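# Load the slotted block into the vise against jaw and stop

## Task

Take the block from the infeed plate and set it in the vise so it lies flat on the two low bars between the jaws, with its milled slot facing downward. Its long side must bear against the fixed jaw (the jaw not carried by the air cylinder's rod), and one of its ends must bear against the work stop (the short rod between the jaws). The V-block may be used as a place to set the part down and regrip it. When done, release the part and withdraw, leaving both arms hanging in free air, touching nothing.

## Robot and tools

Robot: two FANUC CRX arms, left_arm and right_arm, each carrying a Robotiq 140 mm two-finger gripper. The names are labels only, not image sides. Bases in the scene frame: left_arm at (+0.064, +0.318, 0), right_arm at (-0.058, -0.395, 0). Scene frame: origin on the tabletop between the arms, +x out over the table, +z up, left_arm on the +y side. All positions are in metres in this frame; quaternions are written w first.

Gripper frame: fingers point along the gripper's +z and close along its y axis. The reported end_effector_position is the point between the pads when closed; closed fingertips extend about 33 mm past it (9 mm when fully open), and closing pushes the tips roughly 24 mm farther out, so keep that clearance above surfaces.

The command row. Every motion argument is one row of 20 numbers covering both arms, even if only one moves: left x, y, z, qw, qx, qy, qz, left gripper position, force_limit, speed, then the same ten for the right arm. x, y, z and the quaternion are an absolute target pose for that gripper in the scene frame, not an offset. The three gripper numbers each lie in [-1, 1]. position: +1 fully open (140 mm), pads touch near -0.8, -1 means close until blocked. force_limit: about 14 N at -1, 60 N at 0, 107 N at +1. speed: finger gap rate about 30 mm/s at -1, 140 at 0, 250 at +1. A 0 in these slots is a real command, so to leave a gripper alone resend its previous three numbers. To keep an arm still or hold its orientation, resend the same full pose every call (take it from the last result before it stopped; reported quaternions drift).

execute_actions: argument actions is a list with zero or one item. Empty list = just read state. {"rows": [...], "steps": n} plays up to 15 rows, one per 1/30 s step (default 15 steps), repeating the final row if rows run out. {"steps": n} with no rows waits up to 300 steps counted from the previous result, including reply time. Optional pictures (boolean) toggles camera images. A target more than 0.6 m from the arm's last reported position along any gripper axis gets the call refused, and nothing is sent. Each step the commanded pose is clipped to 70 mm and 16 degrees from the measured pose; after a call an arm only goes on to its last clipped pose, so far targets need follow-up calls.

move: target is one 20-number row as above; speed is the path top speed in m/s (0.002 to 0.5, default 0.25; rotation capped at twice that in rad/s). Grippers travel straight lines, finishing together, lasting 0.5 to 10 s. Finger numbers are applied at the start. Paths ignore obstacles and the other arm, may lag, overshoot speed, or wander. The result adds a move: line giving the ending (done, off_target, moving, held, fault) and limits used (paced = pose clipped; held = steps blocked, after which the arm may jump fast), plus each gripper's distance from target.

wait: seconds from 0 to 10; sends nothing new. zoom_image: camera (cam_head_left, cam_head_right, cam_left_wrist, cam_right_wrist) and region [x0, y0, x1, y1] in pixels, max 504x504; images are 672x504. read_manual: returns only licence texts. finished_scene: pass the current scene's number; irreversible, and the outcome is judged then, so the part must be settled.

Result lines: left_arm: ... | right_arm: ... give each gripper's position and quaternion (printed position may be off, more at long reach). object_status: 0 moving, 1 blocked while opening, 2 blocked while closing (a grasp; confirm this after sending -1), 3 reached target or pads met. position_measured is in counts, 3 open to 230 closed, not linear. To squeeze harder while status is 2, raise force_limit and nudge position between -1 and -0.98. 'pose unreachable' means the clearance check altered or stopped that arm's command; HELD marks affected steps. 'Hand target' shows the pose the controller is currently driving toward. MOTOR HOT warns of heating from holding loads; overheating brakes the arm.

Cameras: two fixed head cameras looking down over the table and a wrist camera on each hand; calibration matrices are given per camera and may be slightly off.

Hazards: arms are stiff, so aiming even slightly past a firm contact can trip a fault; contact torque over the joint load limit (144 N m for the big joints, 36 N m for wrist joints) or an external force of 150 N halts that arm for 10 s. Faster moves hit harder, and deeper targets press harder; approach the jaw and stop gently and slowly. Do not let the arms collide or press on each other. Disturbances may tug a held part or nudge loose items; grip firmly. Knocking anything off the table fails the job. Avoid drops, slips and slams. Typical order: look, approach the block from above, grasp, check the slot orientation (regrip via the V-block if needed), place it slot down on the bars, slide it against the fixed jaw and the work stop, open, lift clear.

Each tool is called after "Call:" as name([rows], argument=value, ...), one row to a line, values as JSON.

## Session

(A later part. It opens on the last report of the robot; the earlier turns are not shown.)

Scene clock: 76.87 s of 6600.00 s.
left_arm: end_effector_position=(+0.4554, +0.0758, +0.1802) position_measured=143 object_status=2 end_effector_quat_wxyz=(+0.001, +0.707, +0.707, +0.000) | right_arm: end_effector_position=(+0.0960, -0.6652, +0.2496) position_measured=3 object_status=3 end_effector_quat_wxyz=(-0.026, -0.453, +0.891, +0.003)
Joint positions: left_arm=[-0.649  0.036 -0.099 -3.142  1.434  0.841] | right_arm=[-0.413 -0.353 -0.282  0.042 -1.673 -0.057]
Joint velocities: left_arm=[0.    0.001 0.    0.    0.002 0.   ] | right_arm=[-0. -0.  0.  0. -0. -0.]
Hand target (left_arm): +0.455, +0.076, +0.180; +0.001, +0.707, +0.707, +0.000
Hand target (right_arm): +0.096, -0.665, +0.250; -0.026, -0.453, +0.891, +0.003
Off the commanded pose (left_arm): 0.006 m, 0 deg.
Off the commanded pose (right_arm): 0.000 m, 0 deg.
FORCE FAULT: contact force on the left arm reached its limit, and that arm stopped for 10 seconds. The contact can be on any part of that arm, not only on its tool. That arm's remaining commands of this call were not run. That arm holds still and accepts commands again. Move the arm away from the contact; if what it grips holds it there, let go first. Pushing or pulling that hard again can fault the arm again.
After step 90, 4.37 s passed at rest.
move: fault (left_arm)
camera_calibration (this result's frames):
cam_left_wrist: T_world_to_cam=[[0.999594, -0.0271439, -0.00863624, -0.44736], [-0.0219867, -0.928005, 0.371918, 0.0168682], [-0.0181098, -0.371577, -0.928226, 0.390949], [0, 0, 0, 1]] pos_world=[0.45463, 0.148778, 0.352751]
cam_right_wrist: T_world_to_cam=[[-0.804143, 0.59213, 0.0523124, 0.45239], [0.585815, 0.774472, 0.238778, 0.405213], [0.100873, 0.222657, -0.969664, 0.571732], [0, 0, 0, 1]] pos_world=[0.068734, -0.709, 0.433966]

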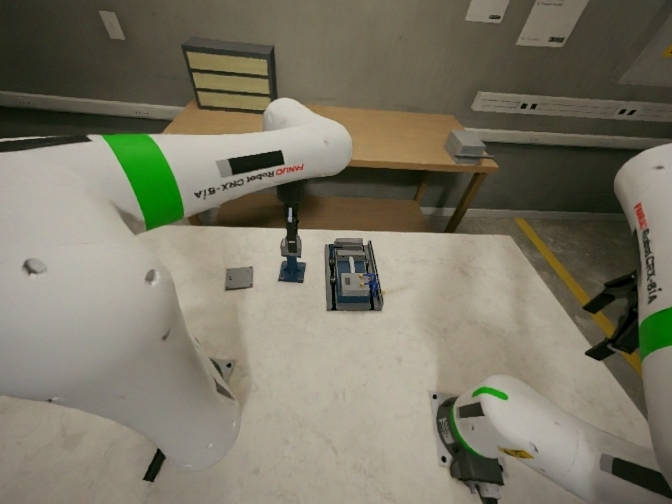

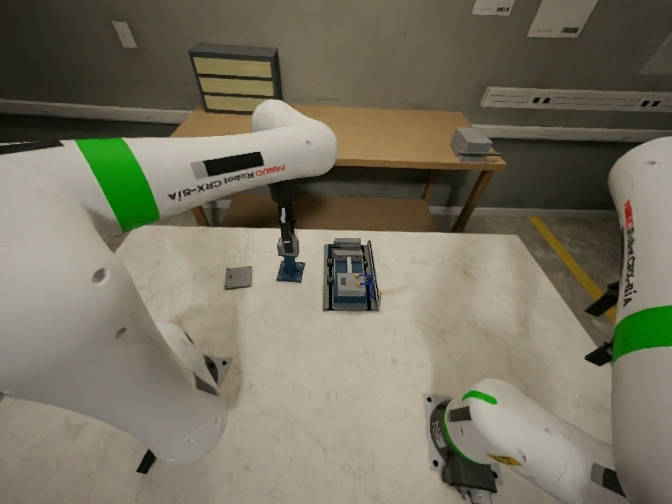

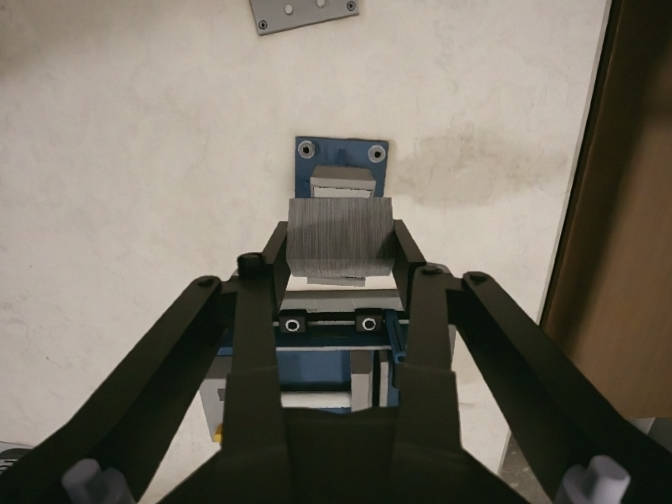

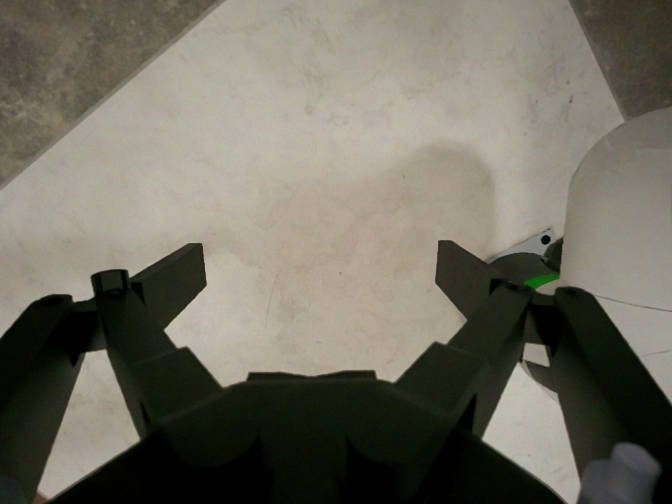

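Call:
move(target=[0.4554,0.0758,0.1802,0,0.707,0.707,0,0.4,0,-0.5,0.096,-0.6652,0.2496,-0.026,-0.453,0.891,0.003,1,0,0])

Call:
move(target=[0.456,0.095,0.175,0.271,0.676,0.63,-0.271,0.4,0,-0.5,0.096,-0.6652,0.2496,-0.026,-0.453,0.891,0.003,1,0,0], speed=0.15)

Scene clock: 80.70 s of 6600.00 s.
left_arm: end_effector_position=(+0.4554, +0.0758, +0.1802) position_measured=78 object_status=0 end_effector_quat_wxyz=(-0.000, +0.707, +0.707, +0.000) | right_arm: end_effector_position=(+0.0960, -0.6652, +0.2496) position_measured=3 object_status=3 end_effector_quat_wxyz=(-0.026, -0.453, +0.891, +0.003)
Joint positions: left_arm=[-0.648  0.038 -0.098 -3.142  1.436  0.841] | right_arm=[-0.413 -0.353 -0.282  0.042 -1.673 -0.057]
Joint velocities: left_arm=[ 0.    -0.001 -0.    -0.     0.     0.   ] | right_arm=[ 0.    -0.    -0.001  0.    -0.     0.   ]
Hand target (left_arm): +0.455, +0.076, +0.180; -0.000, +0.707, +0.707, +0.000
Hand target (right_arm): +0.096, -0.665, +0.250; -0.026, -0.453, +0.891, +0.003
Off the commanded pose (left_arm): 0.000 m, 0 deg.
Off the commanded pose (right_arm): 0.000 m, 0 deg.
After step 90, 0.13 s passed at rest.
move: done
camera_calibration (this result's frames):
cam_left_wrist: T_world_to_cam=[[0.999581, -0.0271762, -0.00996426, -0.447096], [-0.0215392, -0.928325, 0.371145, 0.0168478], [-0.0193364, -0.370775, -0.928521, 0.391532], [0, 0, 0, 1]] pos_world=[0.454843, 0.14866, 0.352838]
cam_right_wrist: T_world_to_cam=[[-0.804143, 0.59213, 0.0523124, 0.45239], [0.585815, 0.774472, 0.238778, 0.405213], [0.100873, 0.222657, -0.969664, 0.571732], [0, 0, 0, 1]] pos_world=[0.068734, -0.709, 0.433966]

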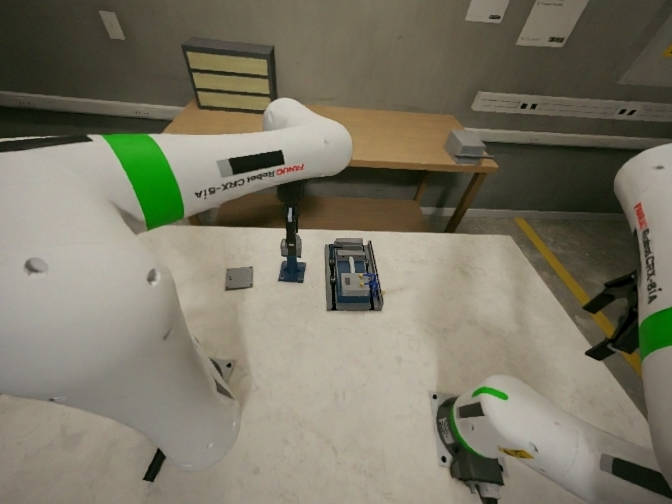

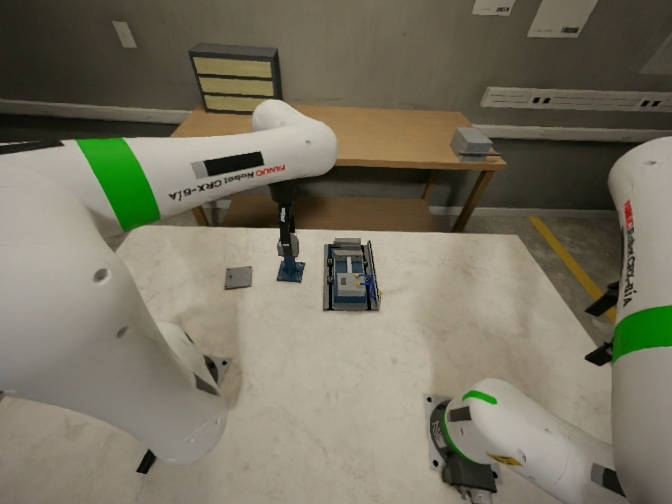

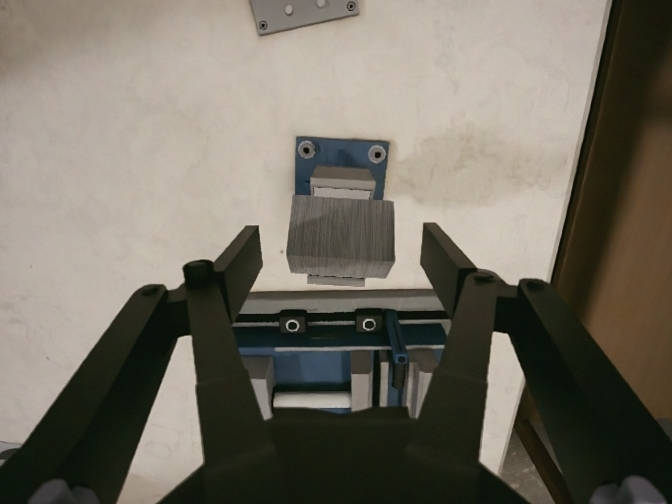

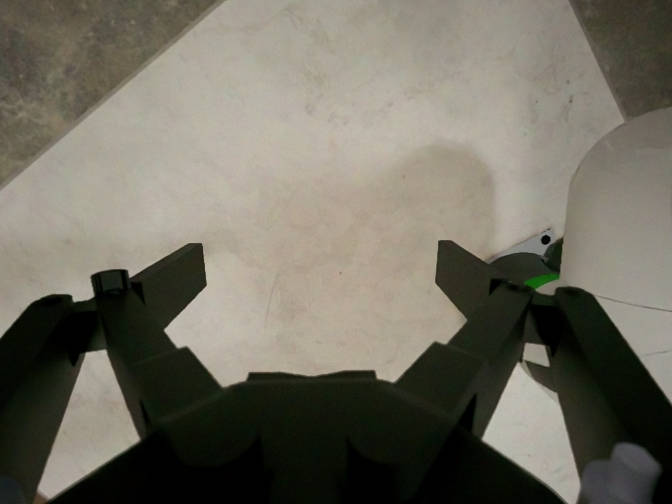

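Scene clock: 83.67 s of 6600.00 s.
left_arm: end_effector_position=(+0.4548, +0.0937, +0.1745) position_measured=78 object_status=3 end_effector_quat_wxyz=(+0.270, +0.676, +0.629, -0.273) | right_arm: end_effector_position=(+0.0960, -0.6652, +0.2496) position_measured=3 object_status=3 end_effector_quat_wxyz=(-0.026, -0.453, +0.891, +0.003)
Joint positions: left_arm=[ 0.037 -0.035 -0.215 -2.337  1.364 -0.079] | right_arm=[-0.413 -0.353 -0.282  0.042 -1.673 -0.057]
Joint velocities: left_arm=[ 0.001  0.    -0.001  0.001 -0.001 -0.001] | right_arm=[-0.  0. -0. -0.  0. -0.]
Hand target (left_arm): +0.455, +0.094, +0.175; +0.270, +0.676, +0.629, -0.273
Hand target (right_arm): +0.096, -0.665, +0.250; -0.026, -0.453, +0.891, +0.003
Off the commanded pose (left_arm): 0.002 m, 0 deg.
Off the commanded pose (right_arm): 0.000 m, 0 deg.
move: done
camera_calibration (this result's frames):
cam_left_wrist: T_world_to_cam=[[0.995466, -0.0889347, 0.0337378, -0.44607], [-0.0657972, -0.387689, 0.919439, -0.0906689], [-0.0686903, -0.91749, -0.391782, 0.372848], [0, 0, 0, 1]] pos_world=[0.463693, 0.267262, 0.244489]
cam_right_wrist: T_world_to_cam=[[-0.804143, 0.59213, 0.0523125, 0.45239], [0.585815, 0.774472, 0.238778, 0.405213], [0.100873, 0.222657, -0.969664, 0.571732], [0, 0, 0, 1]] pos_world=[0.0687341, -0.709, 0.433966]

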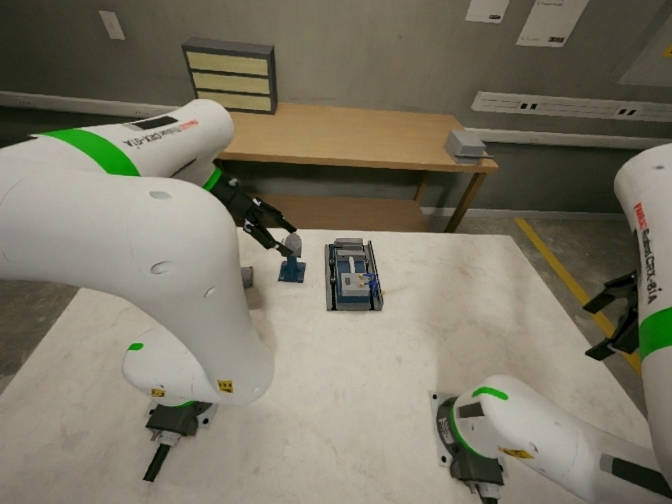

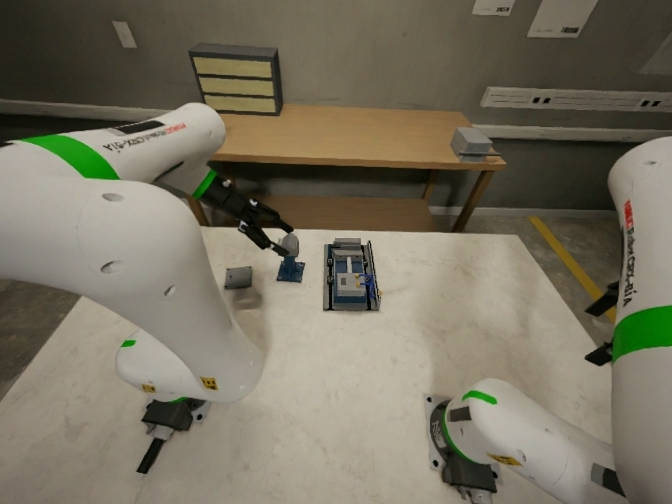

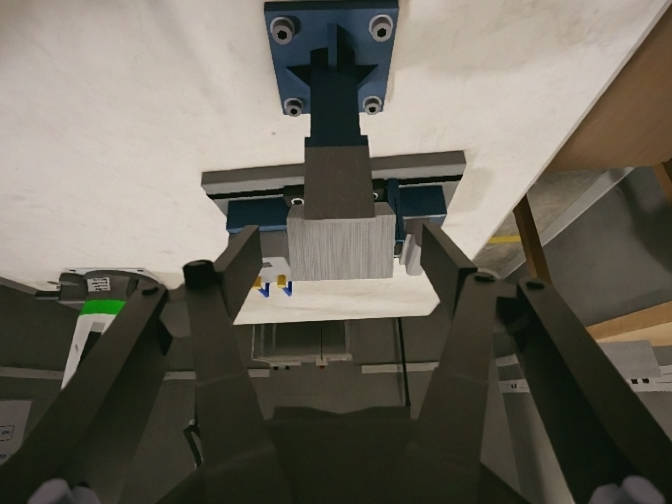

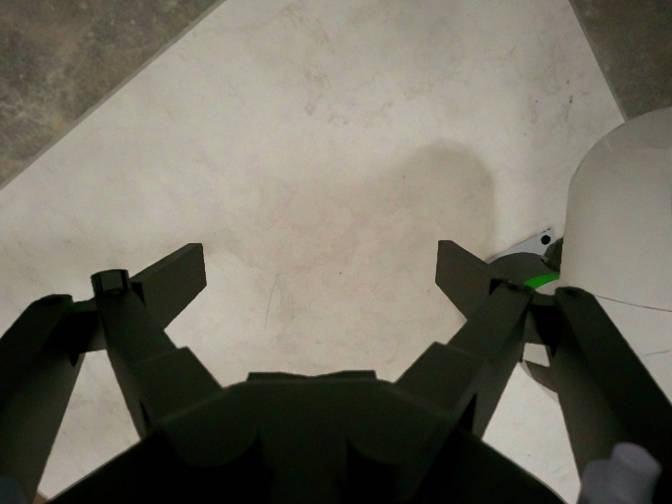

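Call:
move(target=[0.4548,0.0937,0.1745,0.271,0.676,0.63,-0.271,-1,0,0,0.096,-0.6652,0.2496,-0.026,-0.453,0.891,0.003,1,0,0])

Call:
move(target=[0.455,0.0937,0.24,0.271,0.676,0.63,-0.271,-1,0,0,0.096,-0.6652,0.2496,-0.026,-0.453,0.891,0.003,1,0,0])

Call:
move(target=[0.56,-0.12,0.24,0,0,1,0,-1,0,0,0.096,-0.6652,0.2496,-0.026,-0.453,0.891,0.003,1,0,0])

Call:
zoom_image(camera="cam_left_wrist", region=[200,60,480,300])

Scene clock: 92.57 s of 6600.00 s.
left_arm: end_effector_position=(+0.4548, +0.0937, +0.1746) position_measured=143 object_status=2 end_effector_quat_wxyz=(+0.271, +0.676, +0.630, -0.271) | right_arm: end_effector_position=(+0.0960, -0.6652, +0.2496) position_measured=3 object_status=3 end_effector_quat_wxyz=(-0.026, -0.453, +0.891, +0.003)
Joint positions: left_arm=[ 0.034 -0.04  -0.219 -2.34   1.358 -0.076] | right_arm=[-0.413 -0.353 -0.282  0.042 -1.673 -0.057]
Joint velocities: left_arm=[-0.    -0.001 -0.001 -0.    -0.002  0.   ] | right_arm=[ 0.    -0.001 -0.001 -0.     0.     0.   ]
Hand target (left_arm): +0.455, +0.094, +0.174; +0.271, +0.676, +0.630, -0.271
Hand target (right_arm): +0.096, -0.665, +0.250; -0.026, -0.453, +0.891, +0.003
Off the commanded pose (left_arm): 0.000 m, 0 deg.
Off the commanded pose (right_arm): 0.000 m, 0 deg.
After step 90, 5.20 s passed at rest.
move: done
camera_calibration (this result's frames):
cam_left_wrist: T_world_to_cam=[[0.995585, -0.0861643, 0.0372438, -0.447004], [-0.0681082, -0.390039, 0.918276, -0.0892046], [-0.0645961, -0.916758, -0.394186, 0.371399], [0, 0, 0, 1]] pos_world=[0.462946, 0.267174, 0.244963]
cam_right_wrist: T_world_to_cam=[[-0.804143, 0.59213, 0.0523124, 0.45239], [0.585815, 0.774472, 0.238778, 0.405213], [0.100873, 0.222657, -0.969664, 0.571732], [0, 0, 0, 1]] pos_world=[0.068734, -0.709, 0.433967]

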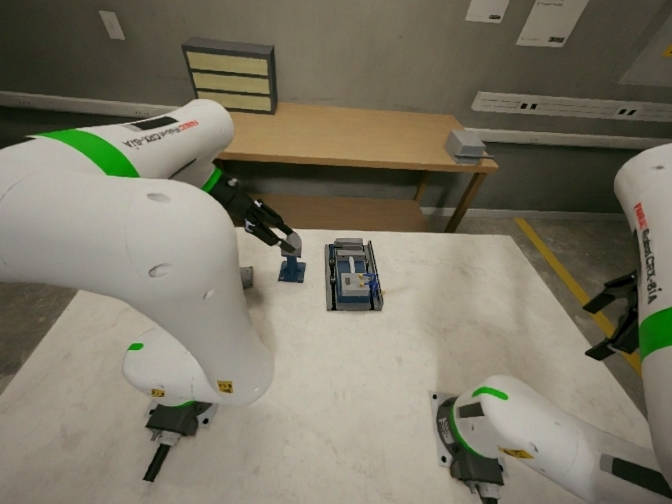

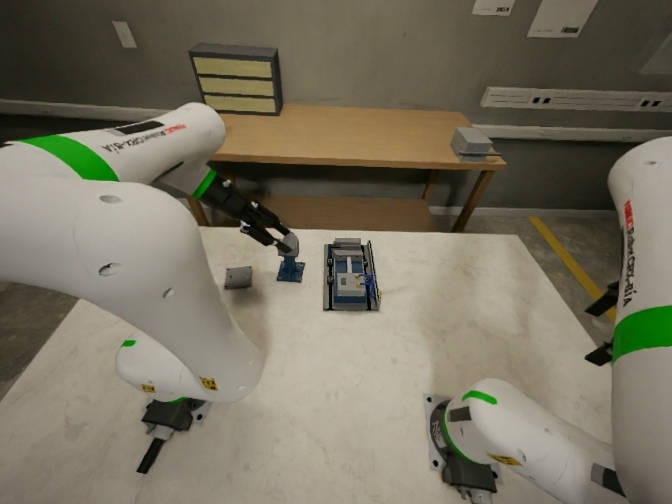

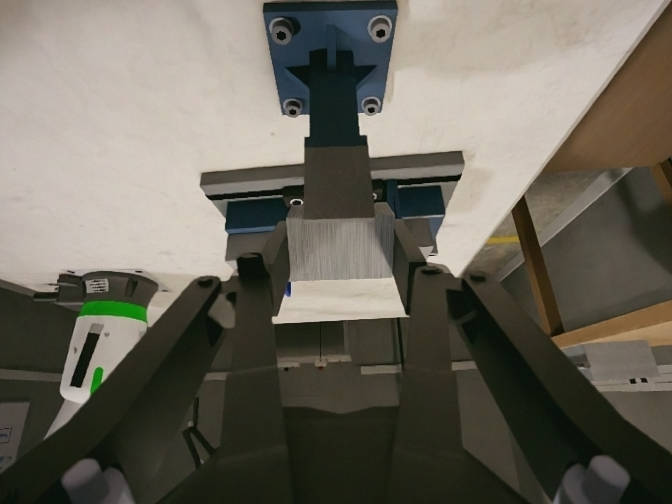

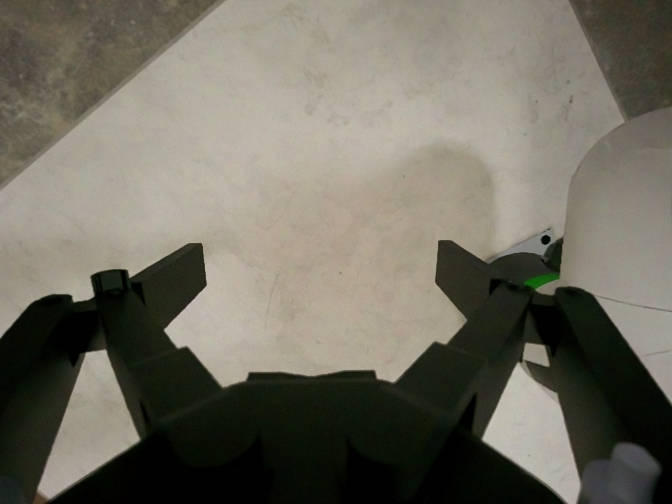

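Scene clock: 93.33 s of 6600.00 s.
left_arm: end_effector_position=(+0.4551, +0.0938, +0.2398) position_measured=143 object_status=2 end_effector_quat_wxyz=(+0.271, +0.676, +0.630, -0.271) | right_arm: end_effector_position=(+0.0960, -0.6652, +0.2496) position_measured=3 object_status=3 end_effector_quat_wxyz=(-0.026, -0.453, +0.891, +0.003)
Joint positions: left_arm=[ 0.03  -0.092 -0.115 -2.358  1.464  0.039] | right_arm=[-0.413 -0.353 -0.282  0.042 -1.673 -0.057]
Joint velocities: left_arm=[ 0.     0.     0.001 -0.    -0.003 -0.   ] | right_arm=[ 0.    -0.     0.001 -0.001  0.     0.   ]
Hand target (left_arm): +0.455, +0.094, +0.240; +0.271, +0.676, +0.630, -0.271
Hand target (right_arm): +0.096, -0.665, +0.250; -0.026, -0.453, +0.891, +0.003
Off the commanded pose (left_arm): 0.000 m, 0 deg.
Off the commanded pose (right_arm): 0.000 m, 0 deg.
move: done
camera_calibration (this result's frames):
cam_left_wrist: T_world_to_cam=[[0.995606, -0.0859927, 0.037061, -0.449697], [-0.0678948, -0.390369, 0.918152, -0.149146], [-0.0644869, -0.916634, -0.394492, 0.39722], [0, 0, 0, 1]] pos_world=[0.46321, 0.267213, 0.310305]
cam_right_wrist: T_world_to_cam=[[-0.804143, 0.592129, 0.0523127, 0.45239], [0.585815, 0.774472, 0.238778, 0.405213], [0.100873, 0.222657, -0.969664, 0.571732], [0, 0, 0, 1]] pos_world=[0.0687341, -0.709, 0.433966]

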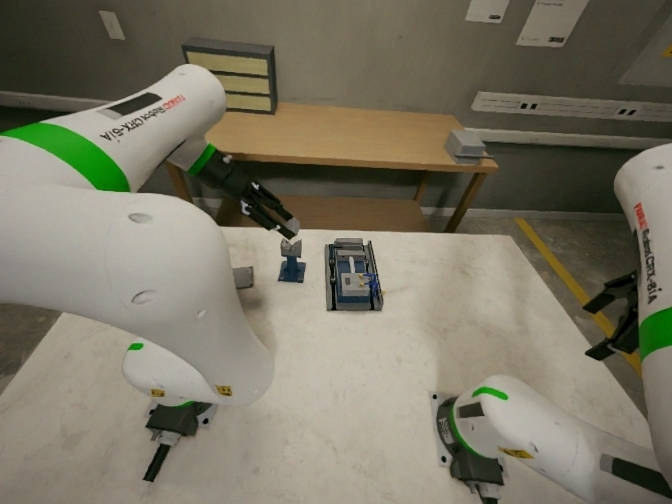

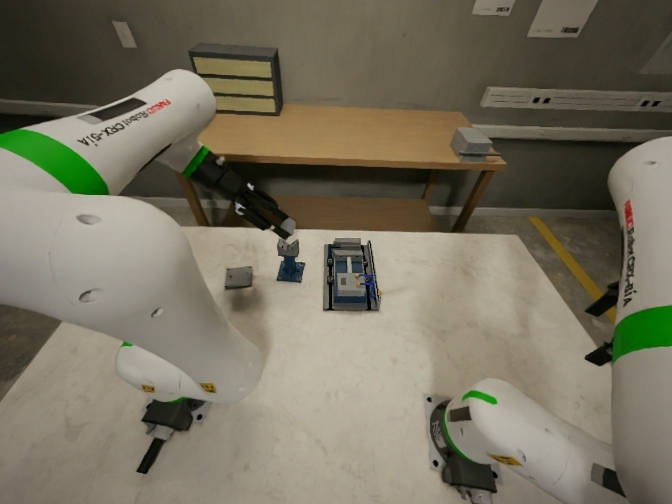

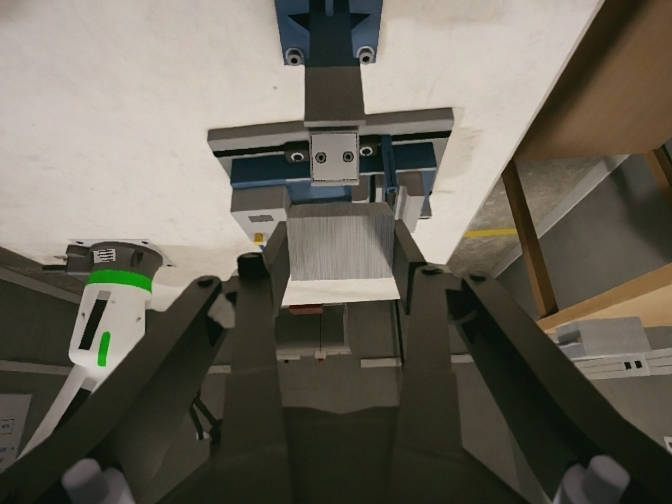

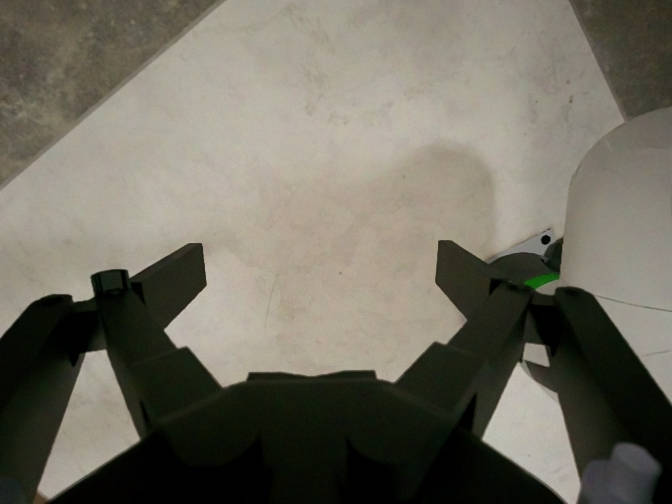

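Scene clock: 97.33 s of 6600.00 s.
left_arm: end_effector_position=(+0.5612, -0.1189, +0.2410) position_measured=143 object_status=2 end_effector_quat_wxyz=(+0.002, -0.001, +1.000, +0.001) | right_arm: end_effector_position=(+0.0960, -0.6652, +0.2496) position_measured=3 object_status=3 end_effector_quat_wxyz=(-0.026, -0.453, +0.891, +0.003)
Joint positions: left_arm=[-0.729  0.578  0.739 -3.146  1.73   2.494] | right_arm=[-0.413 -0.353 -0.282  0.042 -1.673 -0.057]
Joint velocities: left_arm=[ 0.001  0.002  0.001 -0.     0.     0.   ] | right_arm=[-0. -0.  0. -0. -0.  0.]
Hand target (left_arm): +0.561, -0.119, +0.241; +0.002, -0.001, +1.000, +0.001
Hand target (right_arm): +0.096, -0.665, +0.250; -0.026, -0.453, +0.891, +0.003
Off the commanded pose (left_arm): 0.002 m, 0 deg.
Off the commanded pose (right_arm): 0.000 m, 0 deg.
move: done
camera_calibration (this result's frames):
cam_left_wrist: T_world_to_cam=[[0.0242676, 0.999675, -0.00775537, 0.111334], [0.926966, -0.0195962, 0.374634, -0.60932], [0.37436, -0.0162804, -0.92714, 0.198697], [0, 0, 0, 1]] pos_world=[0.487733, -0.120003, 0.413355]
cam_right_wrist: T_world_to_cam=[[-0.804143, 0.59213, 0.0523125, 0.45239], [0.585815, 0.774472, 0.238778, 0.405213], [0.100873, 0.222657, -0.969664, 0.571732], [0, 0, 0, 1]] pos_world=[0.0687341, -0.709, 0.433966]

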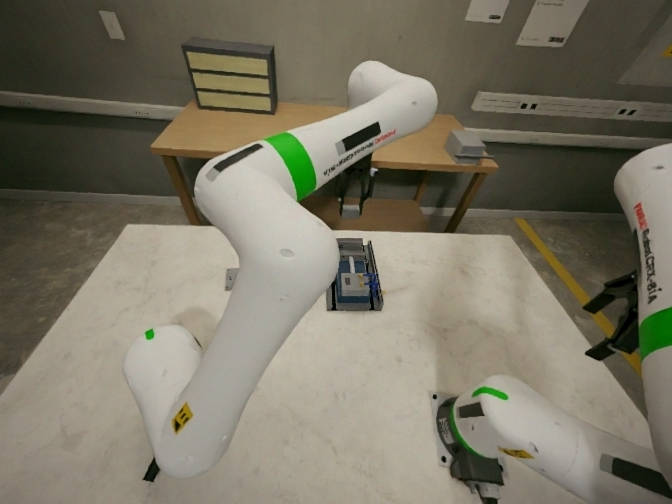

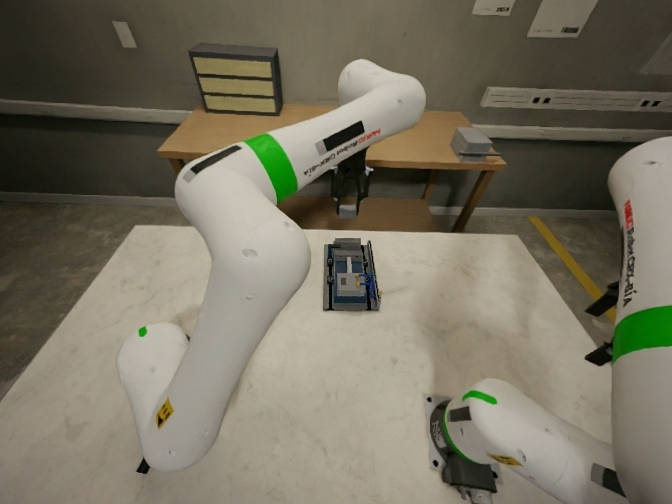

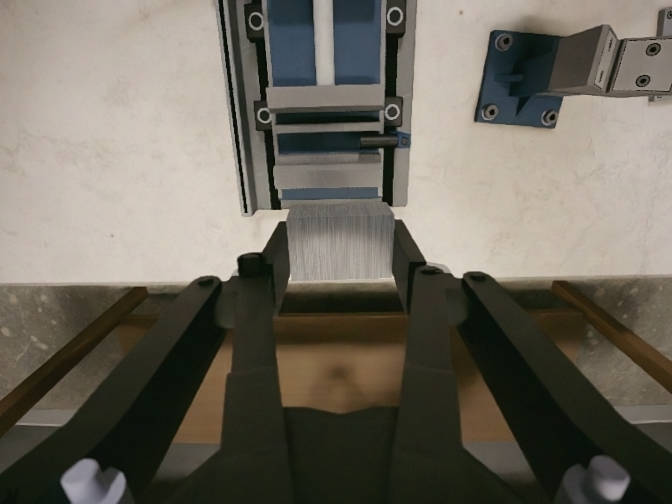

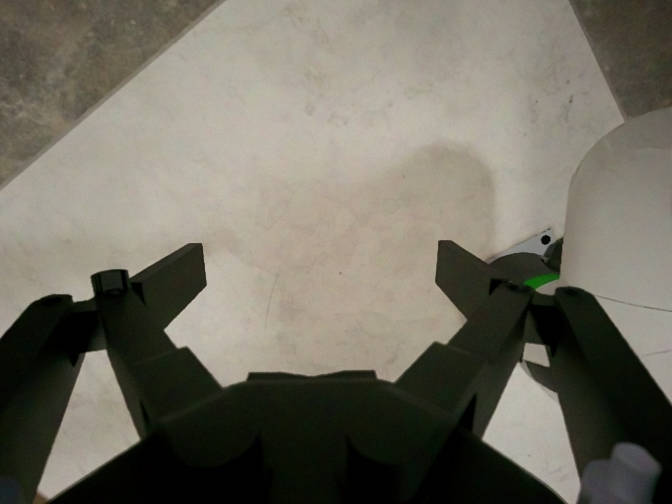

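Region (200, 60, 480, 300) of cam_left_wrist's 672x504 image, scaled by 1.800, with more detail than that image has; it fills the top 432 rows of this view, and the rest is white.

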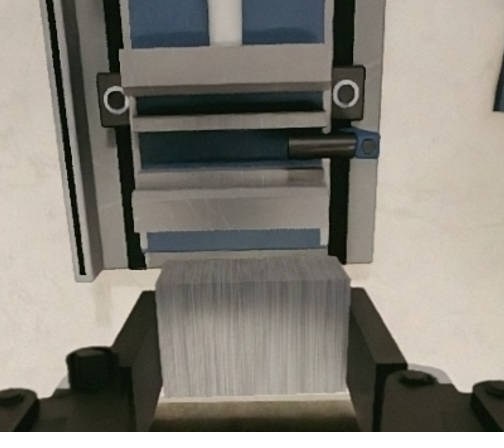

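Call:
move(target=[0.514,-0.15,0.125,0,0,1,0,-1,0,0,0.096,-0.6652,0.2496,-0.026,-0.453,0.891,0.003,1,0,0], speed=0.15)

Call:
zoom_image(camera="cam_head_right", region=[310,210,400,280])

Scene clock: 107.53 s of 6600.00 s.
left_arm: end_effector_position=(+0.5140, -0.1499, +0.1251) position_measured=143 object_status=2 end_effector_quat_wxyz=(+0.000, +0.000, +1.000, -0.000) | right_arm: end_effector_position=(+0.0960, -0.6652, +0.2496) position_measured=3 object_status=3 end_effector_quat_wxyz=(-0.026, -0.453, +0.891, +0.003)
Joint positions: left_arm=[-0.814  0.537  0.406 -3.142  1.44   2.577] | right_arm=[-0.413 -0.353 -0.282  0.042 -1.673 -0.057]
Joint velocities: left_arm=[-0.     0.001  0.001  0.    -0.     0.   ] | right_arm=[-0.    -0.001 -0.    -0.    -0.     0.   ]
Hand target (left_arm): +0.514, -0.150, +0.125; +0.000, +0.000, +1.000, +0.000
Hand target (right_arm): +0.096, -0.665, +0.250; -0.026, -0.453, +0.891, +0.003
Off the commanded pose (left_arm): 0.000 m, 0 deg.
Off the commanded pose (right_arm): 0.000 m, 0 deg.
After step 90, 5.97 s passed at rest.
move: done
camera_calibration (this result's frames):
cam_left_wrist: T_world_to_cam=[[0.0275899, 0.999569, -0.0100642, 0.141119], [0.928184, -0.0218793, 0.371477, -0.523325], [0.371096, -0.0195905, -0.928388, 0.109757], [0, 0, 0, 1]] pos_world=[0.441118, -0.150358, 0.29772]
cam_right_wrist: T_world_to_cam=[[-0.804143, 0.59213, 0.0523127, 0.45239], [0.585815, 0.774472, 0.238778, 0.405213], [0.100873, 0.222657, -0.969664, 0.571732], [0, 0, 0, 1]] pos_world=[0.068734, -0.709, 0.433966]

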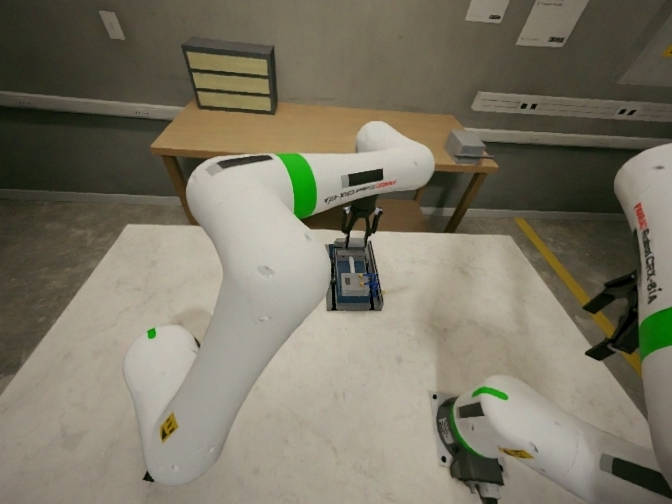

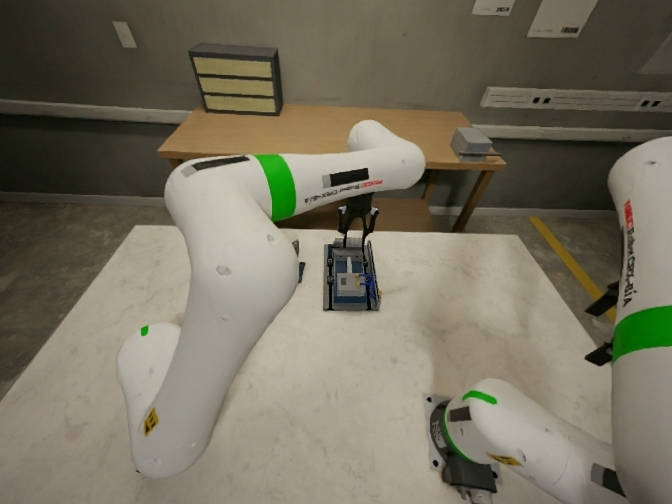

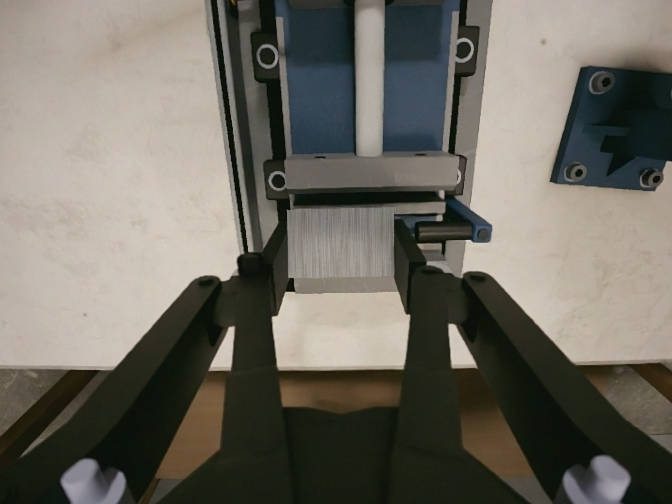

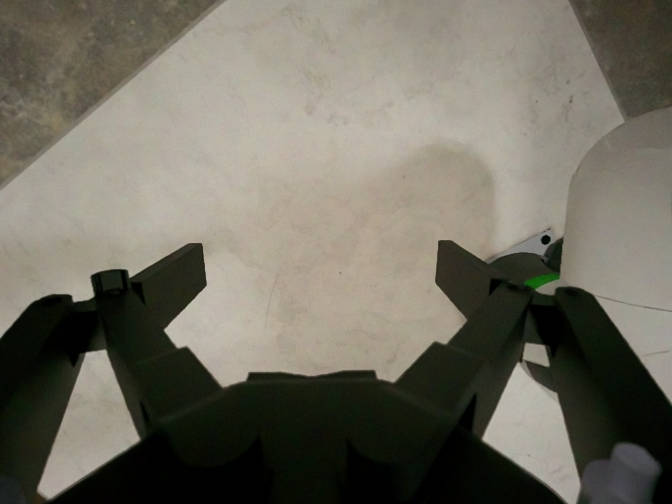

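Region (310, 210, 400, 280) of cam_head_right's 672x504 image, scaled by 5.600, with more detail than that image has.

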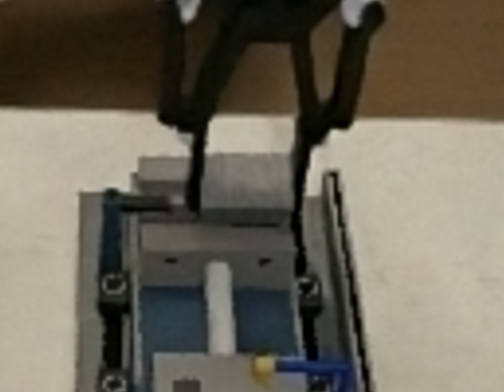

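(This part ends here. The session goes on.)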